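# Rotate steel cup half a turn under dial indicator

## Task

Rotate the steel cup sitting beneath the dial indicator by 180 degrees on its fixture, then release it so neither gripper is holding it.

## Robot and tools

Robot: two identical six-joint arms with parallel grippers, named left_arm and right_arm. The names are not image sides. left_arm's base sits at (+0.042, +0.280, 0) m and right_arm's at (-0.009, -0.335, 0) m, both yawed slightly (quat_wxyz +0.999, 0, 0, -0.041).

Scene frame: origin on the tabletop midway between the arms, +z up, +x outward over the table, +y toward left_arm. All printed gripper poses use this frame: end_effector_position in metres and end_effector_quat_wxyz. That position is the pinch point between the finger pads, roughly 1 cm behind the tips. Fingers point along the gripper's +z and close along its y. Printed hand positions can be somewhat off, more so when the arm is stretched far.

Tool execute_actions, argument actions: a list holding at most one item, or empty. Optional pictures (boolean) turns camera images on or off for that result; by default they come.
- Empty list: just reports the current state, nothing is commanded.
- Move: {"rows": [...], "steps": n}, n from 1 to 15 (default 15), each step 1/30 s. Rows holds 1 to 15 rows; each row is applied for one step and the final row repeats to fill the remaining steps.
- Wait: {"steps": n} with no rows, n up to 300; it returns after n steps since the previous result, counting your own reply time.
Each row is a single list of 14 numbers covering both arms: left_arm waist, shoulder, elbow, wrist pitch, wrist yaw, wrist roll, gripper opening, then the same seven for right_arm. Always send all 14, even if one arm should stay put (repeat its current angles). The six joint numbers are absolute target angles in radians, in the same form the Joint positions line shows, not offsets. Ranges: waist -2.880 to 2.880, shoulder 0.000 to 3.142, elbow 0.000 to 3.019, wrist pitch -1.693 to 1.571, wrist yaw -1.571 to 1.571, wrist roll -2.094 to 2.094. A target more than 0.019 rad beyond a range end, and farther out than the joint's last reported angle, gets the whole call refused with nothing sent. Real ends may differ by up to 0.019 rad; commanding past the real end just stops there, and the result may report "joint sent to its limit" (possibly about an earlier action still running). Absence of that line does not prove more travel exists. Opening is a scaled value in [-1, 1]: +1 fully open (0.094 m pad gap), -1 closed.

Motion limits: per step, each joint target is clamped to a fixed lead over its measured angle (waist 0.264, shoulder 0.32, elbow 0.276, wrist pitch 0.33, wrist yaw 0.186, wrist roll 0.522 rad), and if a step would move the gripper over 70 mm, all of that arm's targets are pulled back toward the measured angles. So large moves take several calls. Between calls the arms keep heading for the last row sent, until everything has nearly stopped or a step is HELD; after that only a new action moves them further. Fingers still in motion finish moving.

Result lines: the state line gives both grippers' poses. Joint positions and Joint velocities list each arm's six joints (rad, rad/s) plus the pad gap (m, m/s). grip_measured is the measured opening on the command scale; each gripper may read up to about 1 mm off, consistently within a scene. Joint torques are total drive output in Joint positions order (no gripper), with offsets, scale errors and noise, so treat them loosely. "joint command not followed" means the clearance check changed or blocked some joint targets; the rest of the row still ran. HELD marks steps where some or all of your row was not sent. MOTOR HOT appears from 85 °C; at 100 °C an OVER-TEMPERATURE FAULT drops that arm until it cools, so avoid long heavy holding.

Gripping: away from the ends of the range, fingers go to where grip_measured matches your number. To keep hold, command about 0.03 below grip_measured (less for a gentler hold). Pad force tops out near 50 to 62 N, less on thin (<2 mm) parts, with a brief spike at first contact. Parts held may occasionally be tugged, and loose items may be nudged.

Cameras: cam_head_left, cam_head_right, cam_left_wrist, cam_right_wrist, each 504x504, returned in that order. Calibration (K, distortion, T_world_to_cam mapping scene frame to camera) is approximate; wrist camera poses follow the reported joints. Tool zoom_image takes camera (one of those names) and region [x0, y0, x1, y1] in pixels of that camera's latest image, origin top-left, at most 504 by 504, and returns a closer look. It moves nothing.

Tool read_manual, optional section "licences", returns URDF licence text only.

Tool finished_scene, argument scene (the current scene's number): ends and grades that scene irreversibly and reveals the next task. The cup must be turned and released, and stay that way. Replying without any tool call ends everything.

Avoid: knocking or placing anything off the table (automatic failure), arms colliding or pressing on each other (may end the scene), dropping or slipping parts, slamming, and pushing hard. Smooth, economical motion is preferred.

Each tool is called after "Emit:" as name(argument=value, ...) on one line, values as JSON.

## Session

Emit:
execute_actions(actions=[])

Scene clock: 0.00 s of 4800.00 s.
left_arm: end_effector_position=(+0.6092, +0.5566, +0.4067) grip_measured=+1.000 end_effector_quat_wxyz=(+0.450, +0.623, +0.628, +0.128) | right_arm: end_effector_position=(+0.1505, -0.1446, +0.3080) grip_measured=+1.000 end_effector_quat_wxyz=(-0.318, +0.834, -0.452, +0.013)
Joint positions: left_arm=[ 0.746  1.733  1.929 -1.246  0.864  1.982  0.094] | right_arm=[ 0.845  0.567  0.869 -1.243 -0.162 -1.333  0.094]
Joint velocities: left_arm=[ 0.015 -0.015  0.002  0.002  0.037 -0.007  0.   ] | right_arm=[ 0.005 -0.015 -0.002 -0.007 -0.007  0.051  0.   ]
Joint torques (N m, as the arm reports them, + toward a larger angle): no reading
Motor temperatures (°C, as the motors report them): left_arm=[24 25 24 25 23 24] | right_arm=[23 24 22 24 25 24]

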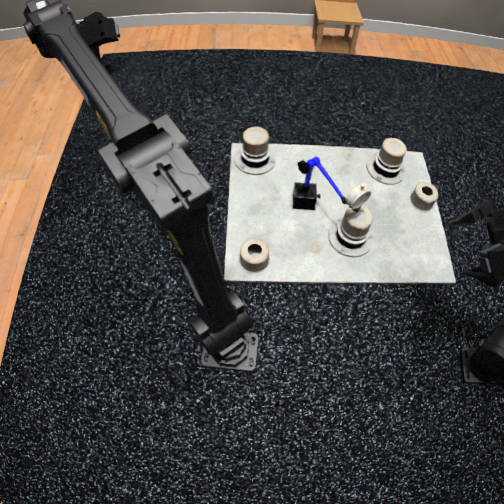

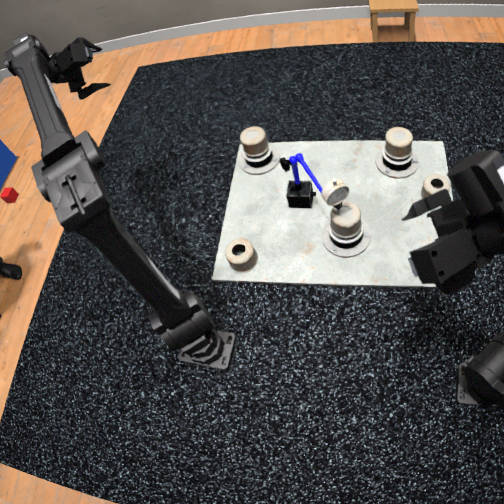

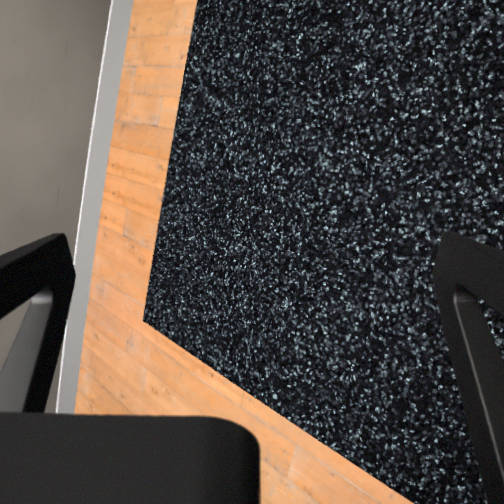

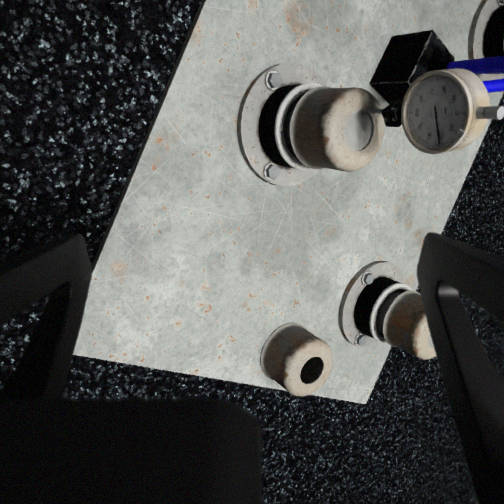

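Emit:
zoom_image(camera="cam_head_left", region=[280, 140, 420, 280])

Emit:
zoom_image(camera="cam_head_right", region=[270, 140, 410, 280])

Region (280, 140, 420, 280) of cam_head_left's 504x504 image, scaled by 3.600, with more detail than that image has.

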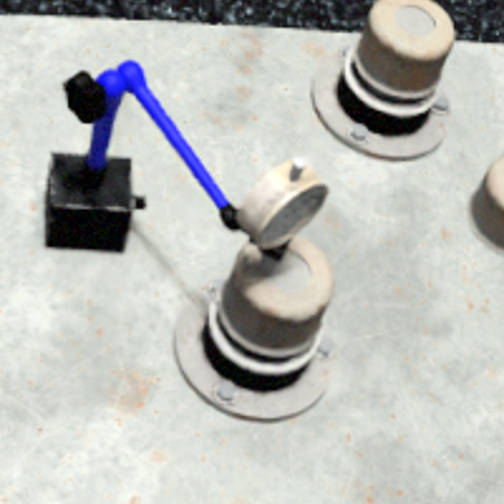

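Region (270, 140, 410, 280) of cam_head_right's 504x504 image, scaled by 3.600, with more detail than that image has.

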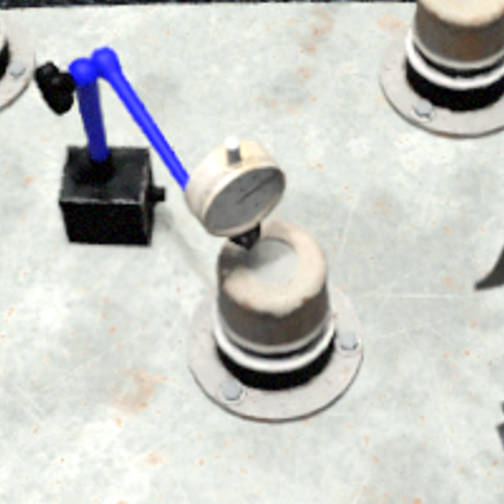

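Emit:
execute_actions(actions=[{"rows":[[0.746,1.733,1.929,-1.246,0.864,1.982,1,1.359,1.4,0.6,0.8,1.277,0,1]]}], pictures=false)

Emit:
execute_actions(actions=[{"steps":60}], pictures=false)

Emit:
execute_actions(actions=[{"rows":[[0.746,1.733,1.929,-1.246,0.864,1.982,1,1.359,1.98,0.441,1.539,1.277,0,1]]}], pictures=false)

Emit:
execute_actions(actions=[{"steps":45}])

Scene clock: 63.97 s of 4800.00 s.
left_arm: end_effector_position=(+0.6092, +0.5566, +0.4067) grip_measured=+1.000 end_effector_quat_wxyz=(+0.450, +0.623, +0.628, +0.128) | right_arm: end_effector_position=(+0.2114, -0.0047, +0.1042) grip_measured=+1.000 end_effector_quat_wxyz=(-0.328, +0.668, -0.633, +0.214)
Joint positions: left_arm=[ 0.746  1.733  1.929 -1.246  0.864  1.982  0.094] | right_arm=[ 1.334  1.265  0.639 -0.445  0.66  -0.548  0.094]
Joint velocities: left_arm=[ 0.005 -0.015  0.002 -0.012  0.007  0.066  0.   ] | right_arm=[ 0.532  2.242 -0.252  3.148  2.527  2.821  0.   ]
Joint torques (N m, as the arm reports them, + toward a larger angle): left_arm=[  1.83 -19.68   9.34   0.92   0.57  -0.02] | right_arm=[-1.23 -7.64  8.31  1.11  0.14  0.14]
Motor temperatures (°C, as the motors report them): left_arm=[24 29 32 25 23 24] | right_arm=[23 24 30 24 25 24]
Steps of this call (steps 1 to 90: nothing new was sent; then 60.47 s passed at rest; steps 91 to 105: all 15 steps of this action). Readings (joint positions):
91: left_arm=[0.746 1.733 1.929 -1.246 0.864 1.982] | right_arm=[0.855 0.572 0.859 -1.222 -0.128 -1.303]
92: left_arm=[0.746 1.733 1.929 -1.246 0.864 1.982] | right_arm=[0.878 0.581 0.841 -1.182 -0.090 -1.266]
94: left_arm=[0.746 1.733 1.929 -1.246 0.864 1.982] | right_arm=[0.941 0.630 0.796 -1.105 -0.009 -1.188]
98: left_arm=[0.746 1.733 1.929 -1.246 0.864 1.982] | right_arm=[1.096 0.804 0.710 -0.924 0.181 -1.008]
105: the state above

Scene clock: 65.97 s of 4800.00 s.
left_arm: end_effector_position=(+0.6092, +0.5566, +0.4067) grip_measured=+1.000 end_effector_quat_wxyz=(+0.450, +0.623, +0.628, +0.128) | right_arm: end_effector_position=(+0.2675, +0.0114, +0.2363) grip_measured=+1.000 end_effector_quat_wxyz=(+0.704, -0.014, +0.710, -0.011)
Joint positions: left_arm=[ 0.746  1.733  1.929 -1.246  0.864  1.982  0.094] | right_arm=[ 1.36   1.395  0.59   0.778  1.274 -0.009  0.094]
Joint velocities: left_arm=[-0.005 -0.015 -0.002  0.002 -0.007  0.037  0.   ] | right_arm=[-0.005 -0.005 -0.017 -0.017  0.007 -0.007  0.   ]
Joint torques (N m, as the arm reports them, + toward a larger angle): left_arm=[  1.81 -19.66   9.33   0.92   0.57  -0.03] | right_arm=[-0.56 -8.15 10.26  2.49  0.17  0.16]
Motor temperatures (°C, as the motors report them): left_arm=[24 29 32 25 23 24] | right_arm=[23 24 29 24 25 24]
Steps of this call (steps 1 to 45: the robot went on to your last target; steps 46 to 60: nothing new was sent). Readings (joint positions):
1: left_arm=[0.746 1.733 1.929 -1.246 0.864 1.982] | right_arm=[1.348 1.336 0.630 -0.335 0.761 -0.448]
2: left_arm=[0.746 1.733 1.929 -1.246 0.864 1.982] | right_arm=[1.357 1.395 0.621 -0.228 0.861 -0.361]
4: left_arm=[0.746 1.733 1.929 -1.246 0.864 1.982] | right_arm=[1.360 1.457 0.600 -0.023 1.060 -0.236]
8: left_arm=[0.746 1.733 1.929 -1.246 0.864 1.982] | right_arm=[1.360 1.443 0.590 0.392 1.265 -0.102]
60: the state above
All arms were judged still, so your last target was given up. Only a new action makes them travel on or press farther. Fingers that are still opening or closing keep moving.

Scene clock: 66.47 s of 4800.00 s.
left_arm: end_effector_position=(+0.6092, +0.5566, +0.4067) grip_measured=+1.000 end_effector_quat_wxyz=(+0.450, +0.623, +0.628, +0.128) | right_arm: end_effector_position=(+0.2545, -0.0319, +0.0489) grip_measured=+1.000 end_effector_quat_wxyz=(+0.698, -0.033, +0.715, -0.031)
Joint positions: left_arm=[ 0.746  1.733  1.929 -1.246  0.864  1.982  0.094] | right_arm=[ 1.36   2.023  0.437  1.501  1.276 -0.009  0.094]
Joint velocities: left_arm=[-0.005 -0.005 -0.002 -0.007 -0.007 -0.037  0.   ] | right_arm=[ 0.005 -0.171  0.012  0.212  0.007 -0.037  0.   ]
Joint torques (N m, as the arm reports them, + toward a larger angle): left_arm=[  1.84 -19.65   9.33   0.92   0.57  -0.02] | right_arm=[ -0.62 -12.45   2.24   2.47   0.13   0.16]
Motor temperatures (°C, as the motors report them): left_arm=[24 29 32 25 23 24] | right_arm=[23 24 29 24 25 24]
Steps of this call (steps 1 to 15: all 15 steps of this action). Readings (joint positions):
1: left_arm=[0.746 1.733 1.929 -1.246 0.864 1.982] | right_arm=[1.360 1.407 0.582 0.816 1.274 -0.009]
2: left_arm=[0.746 1.733 1.929 -1.246 0.864 1.982] | right_arm=[1.360 1.432 0.571 0.880 1.274 -0.009]
4: left_arm=[0.746 1.733 1.929 -1.246 0.864 1.982] | right_arm=[1.360 1.517 0.540 1.005 1.274 -0.009]
8: left_arm=[0.746 1.733 1.929 -1.246 0.864 1.982] | right_arm=[1.360 1.787 0.485 1.304 1.274 -0.009]
15: the state above

Scene clock: 67.97 s of 4800.00 s.
left_arm: end_effector_position=(+0.6092, +0.5566, +0.4067) grip_measured=+1.000 end_effector_quat_wxyz=(+0.450, +0.623, +0.628, +0.128) | right_arm: end_effector_position=(+0.2552, -0.0297, +0.0611) grip_measured=+1.000 end_effector_quat_wxyz=(+0.703, -0.017, +0.711, -0.015)
Joint positions: left_arm=[ 0.746  1.733  1.929 -1.246  0.864  1.982  0.094] | right_arm=[ 1.36   1.994  0.437  1.518  1.276 -0.008  0.094]
Joint velocities: left_arm=[ 0.005 -0.015  0.012 -0.007 -0.037  0.007  0.   ] | right_arm=[-0.005 -0.005 -0.012 -0.017 -0.081 -0.051  0.   ]
Joint torques (N m, as the arm reports them, + toward a larger angle): left_arm=[  1.85 -19.67   9.33   0.92   0.57  -0.02] | right_arm=[ -0.58 -11.21   2.67   2.43   0.09   0.16]
Motor temperatures (°C, as the motors report them): left_arm=[24 29 32 25 23 24] | right_arm=[23 24 29 24 25 24]
Steps of this call (steps 1 to 30: the robot went on to your last target; steps 31 to 45: nothing new was sent). Readings (joint positions):
1: left_arm=[0.746 1.733 1.929 -1.246 0.864 1.982] | right_arm=[1.360 2.016 0.437 1.507 1.276 -0.009]
2: left_arm=[0.746 1.733 1.929 -1.246 0.864 1.982] | right_arm=[1.360 2.009 0.437 1.511 1.276 -0.009]
4: left_arm=[0.746 1.733 1.929 -1.246 0.864 1.982] | right_arm=[1.360 1.998 0.437 1.516 1.276 -0.009]
8: left_arm=[0.746 1.733 1.929 -1.246 0.864 1.982] | right_arm=[1.360 1.994 0.437 1.518 1.276 -0.008]
45: the state above
All arms were judged still, so your last target was given up. Only a new action makes them travel on or press farther. Fingers that are still opening or closing keep moving.
camera_calibration (this result's frames):
cam_right_wrist: T_world_to_cam=[[-0.00990736, -0.999364, 0.0342492, -0.0319632], [-0.588965, -0.0218475, -0.807863, 0.206193], [0.808098, -0.0281754, -0.588374, -0.0469174], [0, 0, 0, 1]] pos_world=[0.159038, -0.02876, 0.140065]

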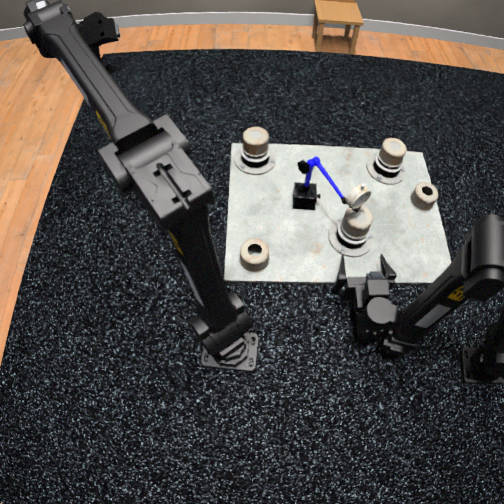

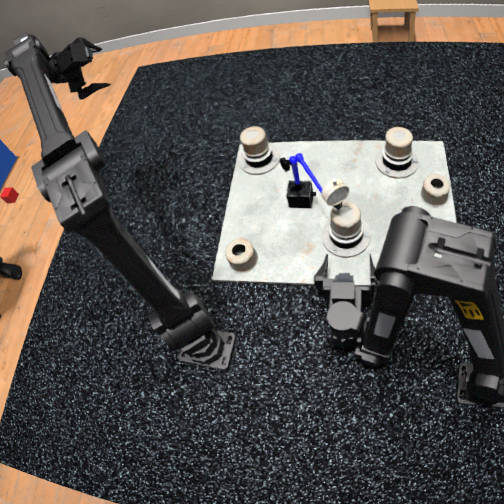

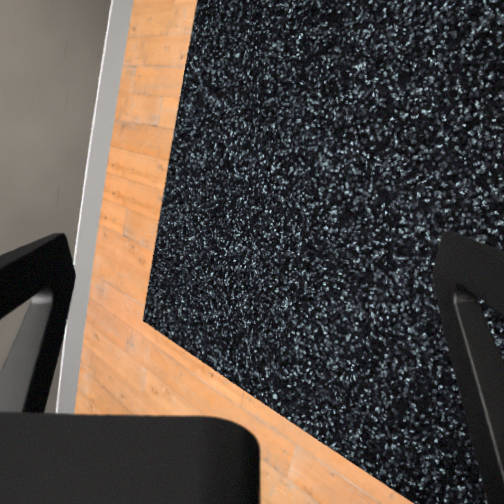

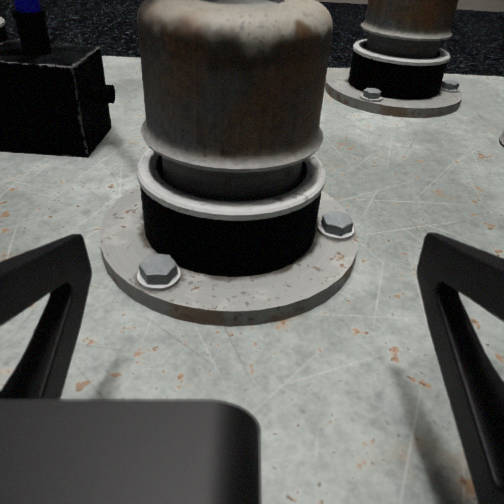

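Emit:
execute_actions(actions=[{"rows":[[0.746,1.733,1.929,-1.246,0.864,1.982,1,1.24,1.96,0.5,1.48,1.158,0,1],[0.746,1.733,1.929,-1.246,0.864,1.982,1,1.24,1.96,0.5,1.48,1.158,0,1],[0.746,1.733,1.929,-1.246,0.864,1.982,1,1.24,1.96,0.5,1.48,1.158,0,1],[0.746,1.733,1.929,-1.246,0.864,1.982,1,1.24,1.96,0.5,1.48,1.158,0,1],[0.746,1.733,1.929,-1.246,0.864,1.982,1,1.17,1.965,0.527,1.458,1.088,0,1],[0.746,1.733,1.929,-1.246,0.864,1.982,1,1.17,1.965,0.527,1.458,1.088,0,1],[0.746,1.733,1.929,-1.246,0.864,1.982,1,1.17,1.965,0.527,1.458,1.088,0,1],[0.746,1.733,1.929,-1.246,0.864,1.982,1,1.17,1.965,0.527,1.458,1.088,0,1],[0.746,1.733,1.929,-1.246,0.864,1.982,1,1.105,1.969,0.554,1.435,1.023,0,1]]}], pictures=false)

Emit:
execute_actions(actions=[{"steps":20}])

Scene clock: 77.80 s of 4800.00 s.
left_arm: end_effector_position=(+0.6092, +0.5566, +0.4067) grip_measured=+1.000 end_effector_quat_wxyz=(+0.450, +0.623, +0.628, +0.128) | right_arm: end_effector_position=(+0.3496, -0.0308, +0.0714) grip_measured=+1.000 end_effector_quat_wxyz=(+0.708, -0.001, +0.706, -0.002)
Joint positions: left_arm=[ 0.746  1.733  1.929 -1.246  0.864  1.982  0.094] | right_arm=[ 1.104  1.984  0.537  1.451  1.023 -0.007  0.094]
Joint velocities: left_arm=[-0.005 -0.005 -0.002  0.007 -0.037 -0.007  0.   ] | right_arm=[-0.005 -0.015 -0.012 -0.012 -0.022 -0.037  0.   ]
Joint torques (N m, as the arm reports them, + toward a larger angle): left_arm=[  1.83 -19.66   9.33   0.93   0.57  -0.03] | right_arm=[  0.01 -12.27   5.14   1.14   0.02   0.14]
Motor temperatures (°C, as the motors report them): left_arm=[24 29 31 25 23 24] | right_arm=[23 25 27 24 25 24]
Steps of this call (steps 1 to 90: nothing new was sent; then 6.33 s passed at rest; steps 91 to 105: all 15 steps of this action). Readings (joint positions):
91: left_arm=[0.746 1.733 1.929 -1.246 0.864 1.982] | right_arm=[1.351 1.993 0.438 1.514 1.217 -0.008]
92: left_arm=[0.746 1.733 1.929 -1.246 0.864 1.982] | right_arm=[1.331 1.992 0.448 1.506 1.181 -0.008]
94: left_arm=[0.746 1.733 1.929 -1.246 0.864 1.982] | right_arm=[1.281 1.989 0.475 1.498 1.164 -0.008]
98: left_arm=[0.746 1.733 1.929 -1.246 0.864 1.982] | right_arm=[1.179 1.984 0.516 1.477 1.093 -0.007]
105: the state above

Scene clock: 78.47 s of 4800.00 s.
left_arm: end_effector_position=(+0.6092, +0.5566, +0.4067) grip_measured=+1.000 end_effector_quat_wxyz=(+0.450, +0.623, +0.628, +0.128) | right_arm: end_effector_position=(+0.3496, -0.0308, +0.0714) grip_measured=+1.000 end_effector_quat_wxyz=(+0.708, -0.001, +0.706, -0.002)
Joint positions: left_arm=[ 0.746  1.733  1.929 -1.246  0.864  1.982  0.094] | right_arm=[ 1.104  1.984  0.537  1.451  1.023 -0.007  0.094]
Joint velocities: left_arm=[-0.024 -0.005 -0.012  0.002  0.022 -0.066  0.   ] | right_arm=[-0.005  0.005  0.022  0.012 -0.007 -0.007  0.   ]
Joint torques (N m, as the arm reports them, + toward a larger angle): left_arm=[  1.84 -19.67   9.35   0.92   0.57  -0.02] | right_arm=[ -0.3  -12.28   5.14   1.12   0.02   0.14]
Motor temperatures (°C, as the motors report them): left_arm=[24 29 31 25 23 24] | right_arm=[23 25 27 24 25 24]
Steps of this call (steps 1 to 15: the robot went on to your last target; steps 16 to 20: nothing new was sent). Readings (joint positions):
1: left_arm=[0.746 1.733 1.929 -1.246 0.864 1.982] | right_arm=[1.104 1.984 0.537 1.451 1.023 -0.007]
2: left_arm=[0.746 1.733 1.929 -1.246 0.864 1.982] | right_arm=[1.104 1.984 0.537 1.451 1.023 -0.007]
4: left_arm=[0.746 1.733 1.929 -1.246 0.864 1.982] | right_arm=[1.104 1.984 0.537 1.451 1.023 -0.007]
8: left_arm=[0.746 1.733 1.929 -1.246 0.864 1.982] | right_arm=[1.104 1.984 0.537 1.451 1.023 -0.007]
20: the state above
All arms were judged still, so your last target was given up. Only a new action makes them travel on or press farther. Fingers that are still opening or closing keep moving.
camera_calibration (this result's frames):
cam_right_wrist: T_world_to_cam=[[-0.0135059, -0.999886, -0.00680678, -0.0282748], [-0.578385, 0.0133651, -0.815654, 0.268031], [0.815652, -0.00707917, -0.5785, -0.119929], [0, 0, 0, 1]] pos_world=[0.252464, -0.0327028, 0.149049]

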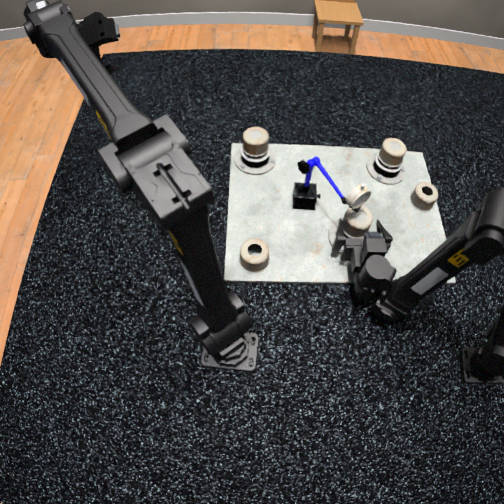

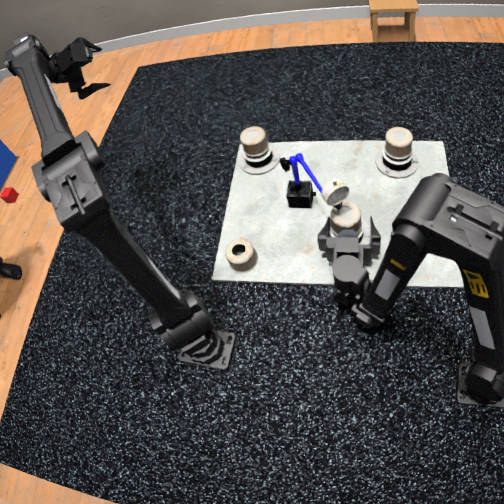

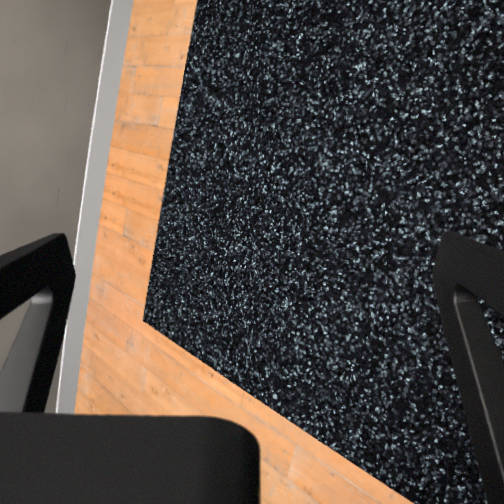

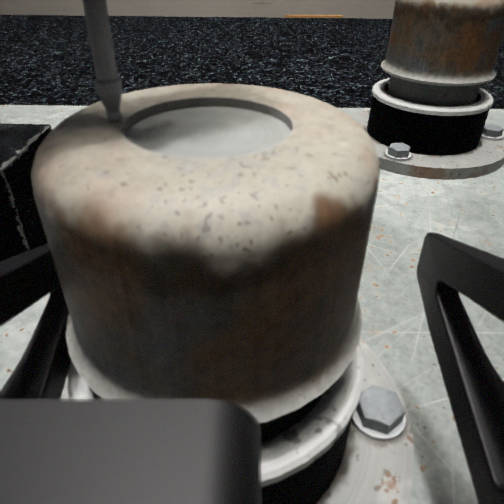

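Emit:
execute_actions(actions=[{"rows":[[0.746,1.733,1.929,-1.246,0.864,1.982,1,1.105,1.974,0.586,1.41,1.023,0,1]]}], pictures=false)

Emit:
execute_actions(actions=[{"rows":[[0.746,1.733,1.929,-1.246,0.864,1.982,0.2,1.105,1.974,0.586,1.41,1.023,0,0.3]]}])

Scene clock: 85.63 s of 4800.00 s.
left_arm: end_effector_position=(+0.6092, +0.5566, +0.4067) grip_measured=+1.000 end_effector_quat_wxyz=(+0.450, +0.623, +0.628, +0.128) | right_arm: end_effector_position=(+0.3554, -0.0213, +0.0735) grip_measured=+1.000 end_effector_quat_wxyz=(+0.708, +0.000, +0.706, -0.001)
Joint positions: left_arm=[ 0.746  1.733  1.929 -1.246  0.864  1.982  0.094] | right_arm=[ 1.104  1.984  0.566  1.425  1.023 -0.007  0.094]
Joint velocities: left_arm=[-0.015  0.005  0.022  0.007 -0.007 -0.007  0.   ] | right_arm=[-0.005 -0.005  0.002 -0.002 -0.037  0.037  0.   ]
Joint torques (N m, as the arm reports them, + toward a larger angle): left_arm=[  1.82 -19.66   9.33   0.92   0.57  -0.02] | right_arm=[ -0.33 -12.18   5.61   1.12   0.01   0.14]
Motor temperatures (°C, as the motors report them): left_arm=[24 29 31 25 23 24] | right_arm=[23 25 26 24 25 24]
Steps of this call (steps 1 to 90: nothing new was sent; then 3.67 s passed at rest; steps 91 to 105: all 15 steps of this action). Readings (joint positions):
91: left_arm=[0.746 1.733 1.929 -1.246 0.864 1.982] | right_arm=[1.104 1.984 0.539 1.446 1.023 -0.007]
92: left_arm=[0.746 1.733 1.929 -1.246 0.864 1.982] | right_arm=[1.104 1.984 0.543 1.438 1.023 -0.007]
94: left_arm=[0.746 1.733 1.929 -1.246 0.864 1.982] | right_arm=[1.104 1.984 0.555 1.429 1.023 -0.007]
98: left_arm=[0.746 1.733 1.929 -1.246 0.864 1.982] | right_arm=[1.104 1.984 0.566 1.426 1.023 -0.007]
105: the state above

Scene clock: 86.13 s of 4800.00 s.
left_arm: end_effector_position=(+0.6092, +0.5566, +0.4067) grip_measured=+0.202 end_effector_quat_wxyz=(+0.450, +0.623, +0.628, +0.128) | right_arm: end_effector_position=(+0.3555, -0.0210, +0.0735) grip_measured=+0.485 end_effector_quat_wxyz=(+0.708, -0.000, +0.706, -0.000)
Joint positions: left_arm=[ 0.746  1.733  1.929 -1.246  0.864  1.982  0.056] | right_arm=[ 1.104  1.984  0.566  1.425  1.022 -0.007  0.07 ]
Joint velocities: left_arm=[-0.015 -0.015  0.002  0.002 -0.037 -0.037 -0.   ] | right_arm=[ 0.005 -0.005  0.017 -0.022 -0.066 -0.037 -0.001]
Joint torques (N m, as the arm reports them, + toward a larger angle): left_arm=[  1.83 -19.69   9.32   0.92   0.57  -0.02] | right_arm=[ -0.35 -12.25   5.64   1.15   0.05   0.13]
Motor temperatures (°C, as the motors report them): left_arm=[24 29 31 25 23 24] | right_arm=[23 25 26 24 25 24]
Steps of this call (steps 1 to 15: all 15 steps of this action). Readings (joint positions):
1: left_arm=[0.746 1.733 1.929 -1.246 0.864 1.982] | right_arm=[1.104 1.984 0.566 1.425 1.023 -0.007]
2: left_arm=[0.746 1.733 1.929 -1.246 0.864 1.982] | right_arm=[1.104 1.984 0.566 1.425 1.022 -0.007]
4: left_arm=[0.746 1.733 1.929 -1.246 0.864 1.982] | right_arm=[1.104 1.984 0.566 1.425 1.022 -0.007]
8: left_arm=[0.746 1.733 1.929 -1.246 0.864 1.982] | right_arm=[1.104 1.984 0.566 1.425 1.022 -0.007]
15: the state above
camera_calibration (this result's frames):
cam_right_wrist: T_world_to_cam=[[-0.0123467, -0.999876, -0.00975442, -0.018582], [-0.576934, 0.0150911, -0.816651, 0.272628], [0.816697, -0.00445528, -0.577049, -0.123847], [0, 0, 0, 1]] pos_world=[0.258204, -0.0232457, 0.150995]

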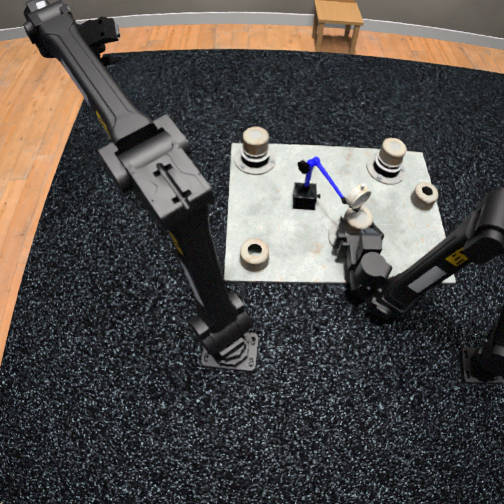

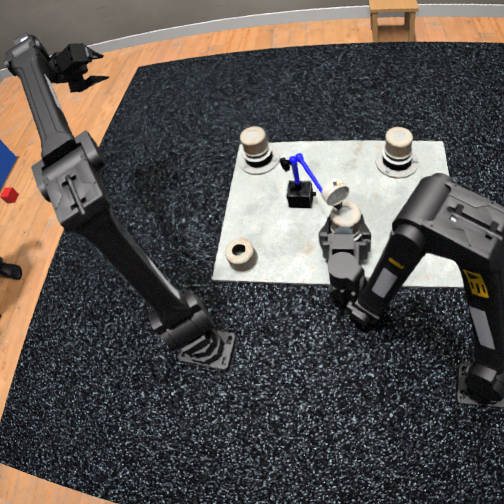

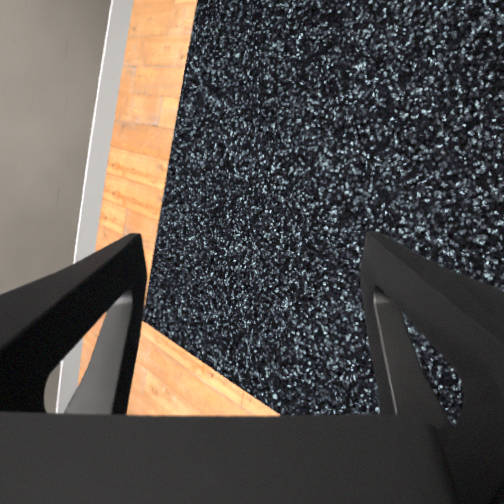

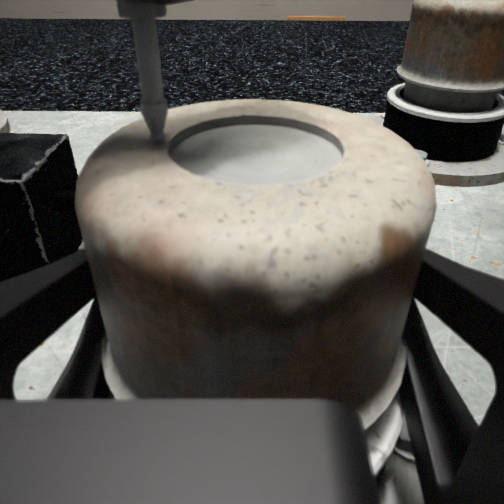

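Emit:
execute_actions(actions=[{"rows":[[0.746,1.733,1.929,-1.246,0.864,1.982,0.2,1.104,1.974,0.586,1.41,1.022,0,0.45],[0.746,1.733,1.929,-1.246,0.864,1.982,0.2,1.07,1.966,0.545,1.44,0.89,0,0.45],[0.746,1.733,1.929,-1.246,0.864,1.982,0.2,1.07,1.966,0.545,1.44,0.89,0,0.45],[0.746,1.733,1.929,-1.246,0.864,1.982,0.2,1.033,1.96,0.505,1.475,0.751,0,0.45],[0.746,1.733,1.929,-1.246,0.864,1.982,0.2,1.033,1.96,0.505,1.475,0.751,0,0.45],[0.746,1.733,1.929,-1.246,0.864,1.982,0.2,0.996,1.955,0.48,1.497,0.615,0,0.45],[0.746,1.733,1.929,-1.246,0.864,1.982,0.2,0.996,1.955,0.48,1.497,0.615,0,0.45],[0.746,1.733,1.929,-1.246,0.864,1.982,0.2,0.958,1.952,0.459,1.515,0.476,0,0.45],[0.746,1.733,1.929,-1.246,0.864,1.982,0.2,0.958,1.952,0.459,1.515,0.476,0,0.45],[0.746,1.733,1.929,-1.246,0.864,1.982,0.2,0.907,1.952,0.443,1.53,0.325,0,0.45],[0.746,1.733,1.929,-1.246,0.864,1.982,0.2,0.907,1.952,0.443,1.53,0.325,0,0.45],[0.746,1.733,1.929,-1.246,0.864,1.982,0.2,0.855,1.952,0.432,1.54,0.173,0,0.45],[0.746,1.733,1.929,-1.246,0.864,1.982,0.2,0.855,1.952,0.432,1.54,0.173,0,0.45],[0.746,1.733,1.929,-1.246,0.864,1.982,0.2,0.8,1.952,0.428,1.543,0.018,0,0.45],[0.746,1.733,1.929,-1.246,0.864,1.982,0.2,0.744,1.952,0.428,1.543,-0.138,0,0.45]]}], pictures=false)

Emit:
execute_actions(actions=[{"rows":[[0.746,1.733,1.929,-1.246,0.864,1.982,0.2,0.744,1.952,0.428,1.543,-0.138,0,0.45],[0.746,1.733,1.929,-1.246,0.864,1.982,0.2,0.69,1.953,0.438,1.535,-0.29,0,0.45],[0.746,1.733,1.929,-1.246,0.864,1.982,0.2,0.69,1.953,0.438,1.535,-0.29,0,0.45],[0.746,1.733,1.929,-1.246,0.864,1.982,0.2,0.639,1.955,0.453,1.52,-0.443,0,0.45],[0.746,1.733,1.929,-1.246,0.864,1.982,0.2,0.639,1.955,0.453,1.52,-0.443,0,0.45],[0.746,1.733,1.929,-1.246,0.864,1.982,0.2,0.595,1.958,0.477,1.5,-0.587,0,0.45],[0.746,1.733,1.929,-1.246,0.864,1.982,0.2,0.595,1.958,0.477,1.5,-0.587,0,0.45],[0.746,1.733,1.929,-1.246,0.864,1.982,0.2,0.553,1.961,0.505,1.475,-0.729,0,0.45],[0.746,1.733,1.929,-1.246,0.864,1.982,0.2,0.553,1.961,0.505,1.475,-0.729,0,0.45],[0.746,1.733,1.929,-1.246,0.864,1.982,0.2,0.52,1.966,0.54,1.448,-0.862,0,0.45],[0.746,1.733,1.929,-1.246,0.864,1.982,0.2,0.52,1.966,0.54,1.448,-0.862,0,0.45],[0.746,1.733,1.929,-1.246,0.864,1.982,0.2,0.489,1.974,0.575,1.42,-0.993,0,0.45],[0.746,1.733,1.929,-1.246,0.864,1.982,0.2,0.489,1.974,0.575,1.42,-0.993,0,0.45],[0.746,1.733,1.929,-1.246,0.864,1.982,0.2,0.454,1.992,0.647,1.365,-1.198,0,0.45]]}], pictures=false)

Emit:
execute_actions(actions=[{"steps":20}])

Scene clock: 113.53 s of 4800.00 s.
left_arm: end_effector_position=(+0.6092, +0.5566, +0.4067) grip_measured=+0.202 end_effector_quat_wxyz=(+0.450, +0.623, +0.628, +0.128) | right_arm: end_effector_position=(+0.3531, -0.0126, +0.0737) grip_measured=+0.485 end_effector_quat_wxyz=(+0.664, -0.244, +0.664, +0.240)
Joint positions: left_arm=[ 0.746  1.733  1.929 -1.246  0.864  1.982  0.056] | right_arm=[ 0.827  1.956  0.416  1.538  0.045 -0.004  0.07 ]
Joint velocities: left_arm=[-0.005 -0.015 -0.002  0.002 -0.022 -0.066 -0.001] | right_arm=[-1.109 -0.005 -0.002 -0.012 -2.923  0.022  0.001]
Joint torques (N m, as the arm reports them, + toward a larger angle): left_arm=[  1.82 -19.68   9.34   0.93   0.57  -0.02] | right_arm=[ -1.66 -10.79   3.97   2.34   0.67   0.15]
Motor temperatures (°C, as the motors report them): left_arm=[24 30 32 25 23 24] | right_arm=[23 26 25 24 25 24]
Steps of this call (steps 1 to 15: the robot went on to your last target; steps 16 to 90: nothing new was sent; then 23.90 s passed at rest; steps 91 to 105: all 15 steps of this action). Readings (joint positions):
91: left_arm=[0.746 1.733 1.929 -1.246 0.864 1.982] | right_arm=[1.104 1.984 0.566 1.425 1.022 -0.007]
92: left_arm=[0.746 1.733 1.929 -1.246 0.864 1.982] | right_arm=[1.099 1.983 0.560 1.428 0.987 -0.007]
94: left_arm=[0.746 1.733 1.929 -1.246 0.864 1.982] | right_arm=[1.077 1.973 0.529 1.444 0.880 -0.006]
98: left_arm=[0.746 1.733 1.929 -1.246 0.864 1.982] | right_arm=[1.005 1.960 0.466 1.490 0.594 -0.004]
105: the state above

Scene clock: 114.03 s of 4800.00 s.
left_arm: end_effector_position=(+0.6092, +0.5566, +0.4067) grip_measured=+0.202 end_effector_quat_wxyz=(+0.450, +0.623, +0.628, +0.128) | right_arm: end_effector_position=(+0.3427, -0.0100, +0.0798) grip_measured=+0.485 end_effector_quat_wxyz=(+0.513, -0.497, +0.500, +0.490)
Joint positions: left_arm=[ 0.746  1.733  1.929 -1.246  0.864  1.982  0.056] | right_arm=[ 0.499  1.973  0.595  1.396 -1.128 -0.004  0.07 ]
Joint velocities: left_arm=[-0.005 -0.015 -0.017 -0.007 -0.037 -0.022  0.   ] | right_arm=[-0.366  0.181  0.828 -0.515 -2.278  0.037 -0.   ]
Joint torques (N m, as the arm reports them, + toward a larger angle): left_arm=[  1.79 -19.65   9.33   0.93   0.57  -0.02] | right_arm=[ -1.91 -11.13   4.23   1.94   0.76   0.14]
Motor temperatures (°C, as the motors report them): left_arm=[24 30 32 25 23 24] | right_arm=[23 26 25 24 25 24]
Steps of this call (steps 1 to 15: all 15 steps of this action). Readings (joint positions):
1: left_arm=[0.746 1.733 1.929 -1.246 0.864 1.982] | right_arm=[0.793 1.956 0.415 1.538 -0.058 -0.005]
2: left_arm=[0.746 1.733 1.929 -1.246 0.864 1.982] | right_arm=[0.759 1.956 0.416 1.538 -0.157 -0.005]
4: left_arm=[0.746 1.733 1.929 -1.246 0.864 1.982] | right_arm=[0.704 1.956 0.426 1.532 -0.330 -0.005]
8: left_arm=[0.746 1.733 1.929 -1.246 0.864 1.982] | right_arm=[0.613 1.956 0.466 1.496 -0.631 -0.005]
15: the state above

Scene clock: 114.70 s of 4800.00 s.
left_arm: end_effector_position=(+0.6092, +0.5566, +0.4067) grip_measured=+0.202 end_effector_quat_wxyz=(+0.450, +0.623, +0.628, +0.128) | right_arm: end_effector_position=(+0.3420, -0.0096, +0.0788) grip_measured=+0.485 end_effector_quat_wxyz=(-0.496, +0.512, -0.485, -0.506)
Joint positions: left_arm=[ 0.746  1.733  1.929 -1.246  0.864  1.982  0.056] | right_arm=[ 0.489  1.981  0.621  1.375 -1.201 -0.004  0.07 ]
Joint velocities: left_arm=[-0.005 -0.005 -0.002 -0.007 -0.051 -0.007 -0.   ] | right_arm=[-0.005  0.005 -0.002 -0.007 -0.022 -0.022 -0.001]
Joint torques (N m, as the arm reports them, + toward a larger angle): left_arm=[  1.84 -19.68   9.33   0.93   0.57  -0.02] | right_arm=[ -3.06 -11.26   6.69   1.27   0.13   0.1 ]
Motor temperatures (°C, as the motors report them): left_arm=[24 30 32 25 23 24] | right_arm=[23 26 25 24 25 24]
Steps of this call (steps 1 to 20: the robot went on to your last target). Readings (joint positions):
1: left_arm=[0.746 1.733 1.929 -1.246 0.864 1.982] | right_arm=[0.492 1.979 0.614 1.384 -1.181 -0.004]
2: left_arm=[0.746 1.733 1.929 -1.246 0.864 1.982] | right_arm=[0.490 1.981 0.621 1.378 -1.199 -0.004]
4: left_arm=[0.746 1.733 1.929 -1.246 0.864 1.982] | right_arm=[0.489 1.981 0.621 1.375 -1.201 -0.004]
8: left_arm=[0.746 1.733 1.929 -1.246 0.864 1.982] | right_arm=[0.489 1.981 0.621 1.375 -1.201 -0.004]
20: the state above
camera_calibration (this result's frames):
cam_right_wrist: T_world_to_cam=[[0.999676, 0.0247506, 0.00598239, -0.344821], [0.0191419, -0.575533, -0.817555, 0.059494], [-0.0167919, 0.817404, -0.57582, 0.18312], [0, 0, 0, 1]] pos_world=[0.346645, -0.106907, 0.156146]

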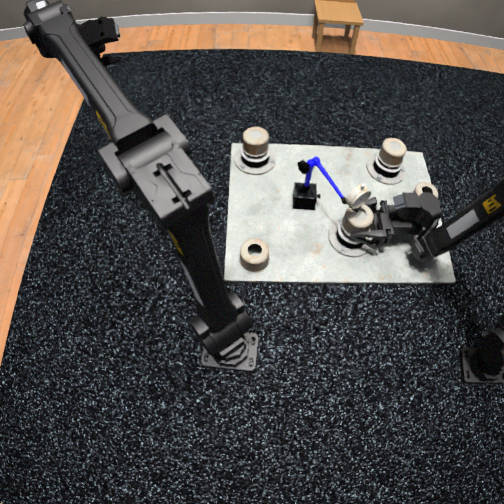

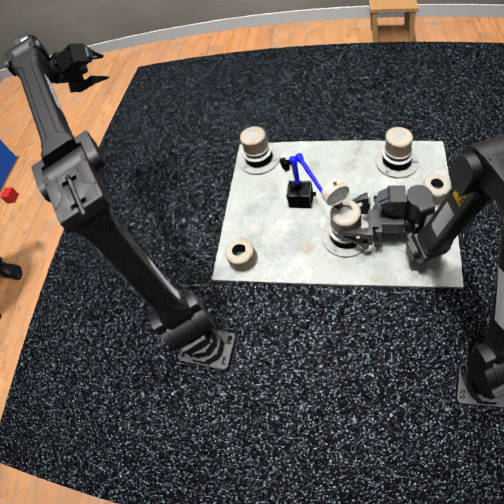

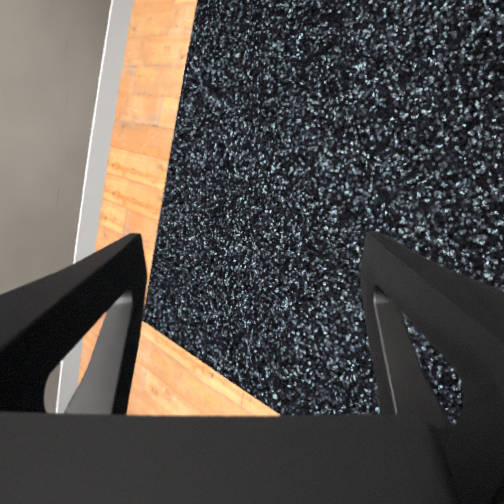

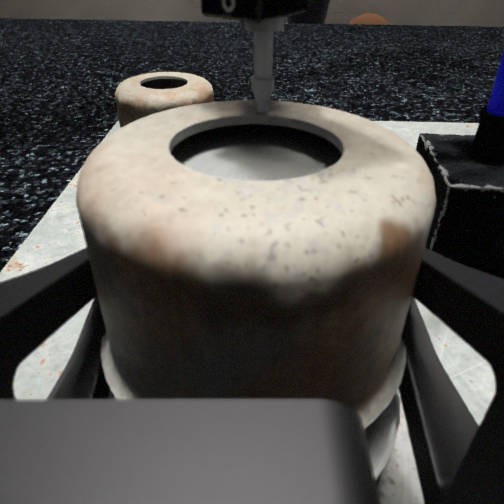

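Emit:
execute_actions(actions=[{"rows":[[0.746,1.733,1.929,-1.246,0.864,1.982,0.2,0.489,1.981,0.64,1.365,-1.2,0,1],[0.746,1.733,1.929,-1.246,0.864,1.982,0.2,0.489,1.981,0.64,1.365,-1.2,0,1],[0.746,1.733,1.929,-1.246,0.864,1.982,0.2,0.489,1.981,0.64,1.365,-1.2,0,1],[0.746,1.733,1.929,-1.246,0.864,1.982,0.2,0.489,1.981,0.64,1.365,-1.2,0,1],[0.746,1.733,1.929,-1.246,0.864,1.982,0.2,0.489,1.981,0.64,1.365,-1.2,0,1],[0.746,1.733,1.929,-1.246,0.864,1.982,0.2,0.489,1.981,0.64,1.365,-1.2,0,1],[0.746,1.733,1.929,-1.246,0.864,1.982,0.2,0.4,1.975,0.61,1.385,-1.29,0,1],[0.746,1.733,1.929,-1.246,0.864,1.982,0.2,0.4,1.975,0.61,1.385,-1.29,0,1],[0.746,1.733,1.929,-1.246,0.864,1.982,0.2,0.32,1.97,0.59,1.4,-1.37,0,1],[0.746,1.733,1.929,-1.246,0.864,1.982,0.2,0.32,1.97,0.59,1.4,-1.37,0,1],[0.746,1.733,1.929,-1.246,0.864,1.982,0.2,0.2,1.97,0.58,1.41,-1.47,0,1]]}])

Scene clock: 141.97 s of 4800.00 s.
left_arm: end_effector_position=(+0.6092, +0.5566, +0.4067) grip_measured=+0.202 end_effector_quat_wxyz=(+0.450, +0.623, +0.628, +0.128) | right_arm: end_effector_position=(+0.3659, -0.1204, +0.0745) grip_measured=+1.000 end_effector_quat_wxyz=(-0.498, +0.502, -0.498, -0.501)
Joint positions: left_arm=[ 0.746  1.733  1.929 -1.246  0.864  1.982  0.056] | right_arm=[ 0.197  1.981  0.593  1.386 -1.463 -0.003  0.094]
Joint velocities: left_arm=[-0.005 -0.005 -0.017 -0.002 -0.037 -0.037 -0.002] | right_arm=[-0.913 -0.015 -0.017  0.042 -0.037  0.022  0.   ]
Joint torques (N m, as the arm reports them, + toward a larger angle): left_arm=[  1.84 -19.7    9.33   0.92   0.57  -0.03] | right_arm=[  4.4  -12.44   2.75   2.32  -0.29   0.1 ]
Motor temperatures (°C, as the motors report them): left_arm=[24 30 32 25 23 24] | right_arm=[23 26 25 24 25 24]
Steps of this call (steps 1 to 15: the robot went on to your last target; steps 16 to 90: nothing new was sent; then 23.77 s passed at rest; steps 91 to 105: all 15 steps of this action). Readings (joint positions):
91: left_arm=[0.746 1.733 1.929 -1.246 0.864 1.982] | right_arm=[0.489 1.981 0.621 1.375 -1.201 -0.004]
92: left_arm=[0.746 1.733 1.929 -1.246 0.864 1.982] | right_arm=[0.489 1.981 0.621 1.375 -1.201 -0.004]
94: left_arm=[0.746 1.733 1.929 -1.246 0.864 1.982] | right_arm=[0.489 1.981 0.621 1.375 -1.201 -0.004]
98: left_arm=[0.746 1.733 1.929 -1.246 0.864 1.982] | right_arm=[0.471 1.981 0.619 1.375 -1.273 -0.003]
105: the state above
camera_calibration (this result's frames):
cam_right_wrist: T_world_to_cam=[[0.999934, -0.00538836, -0.0101526, -0.368484], [-0.0113951, -0.580317, -0.814311, 0.0021996], [-0.00150393, 0.814373, -0.58034, 0.265967], [0, 0, 0, 1]] pos_world=[0.368885, -0.217306, 0.152402]

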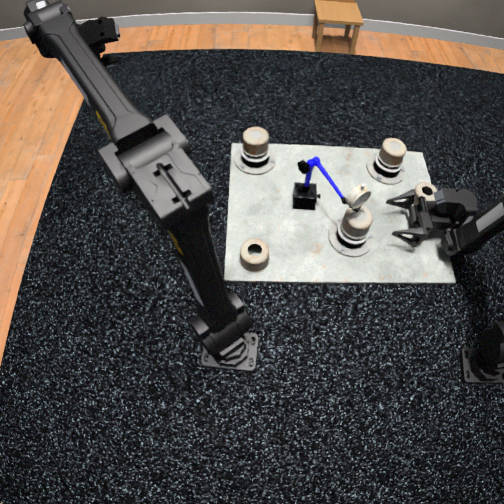

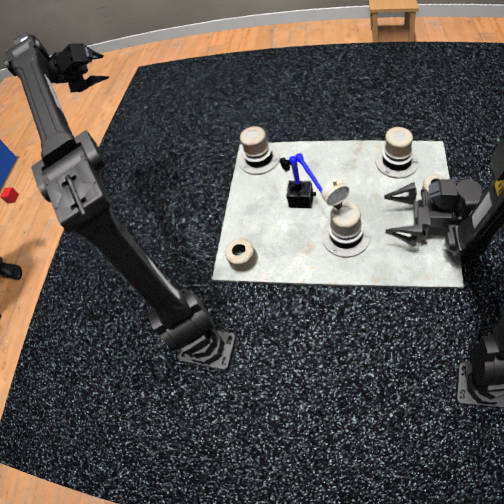

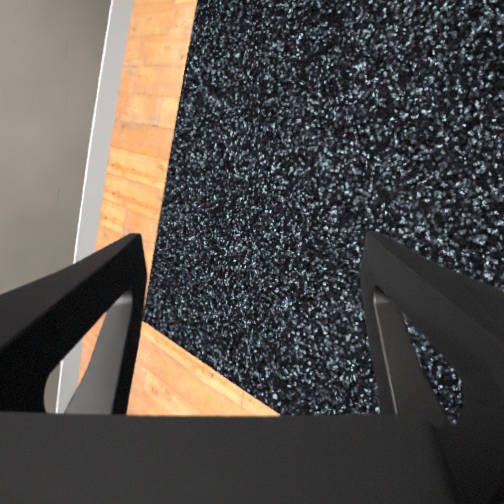

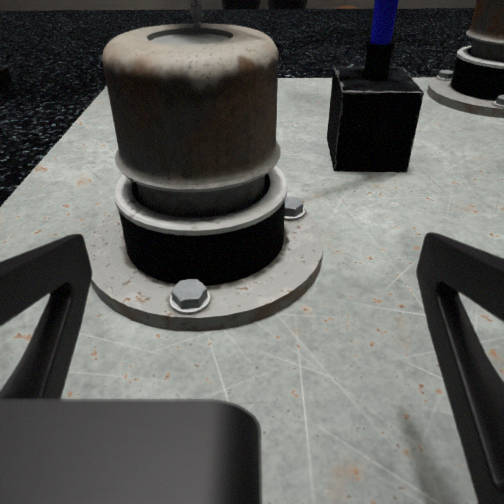

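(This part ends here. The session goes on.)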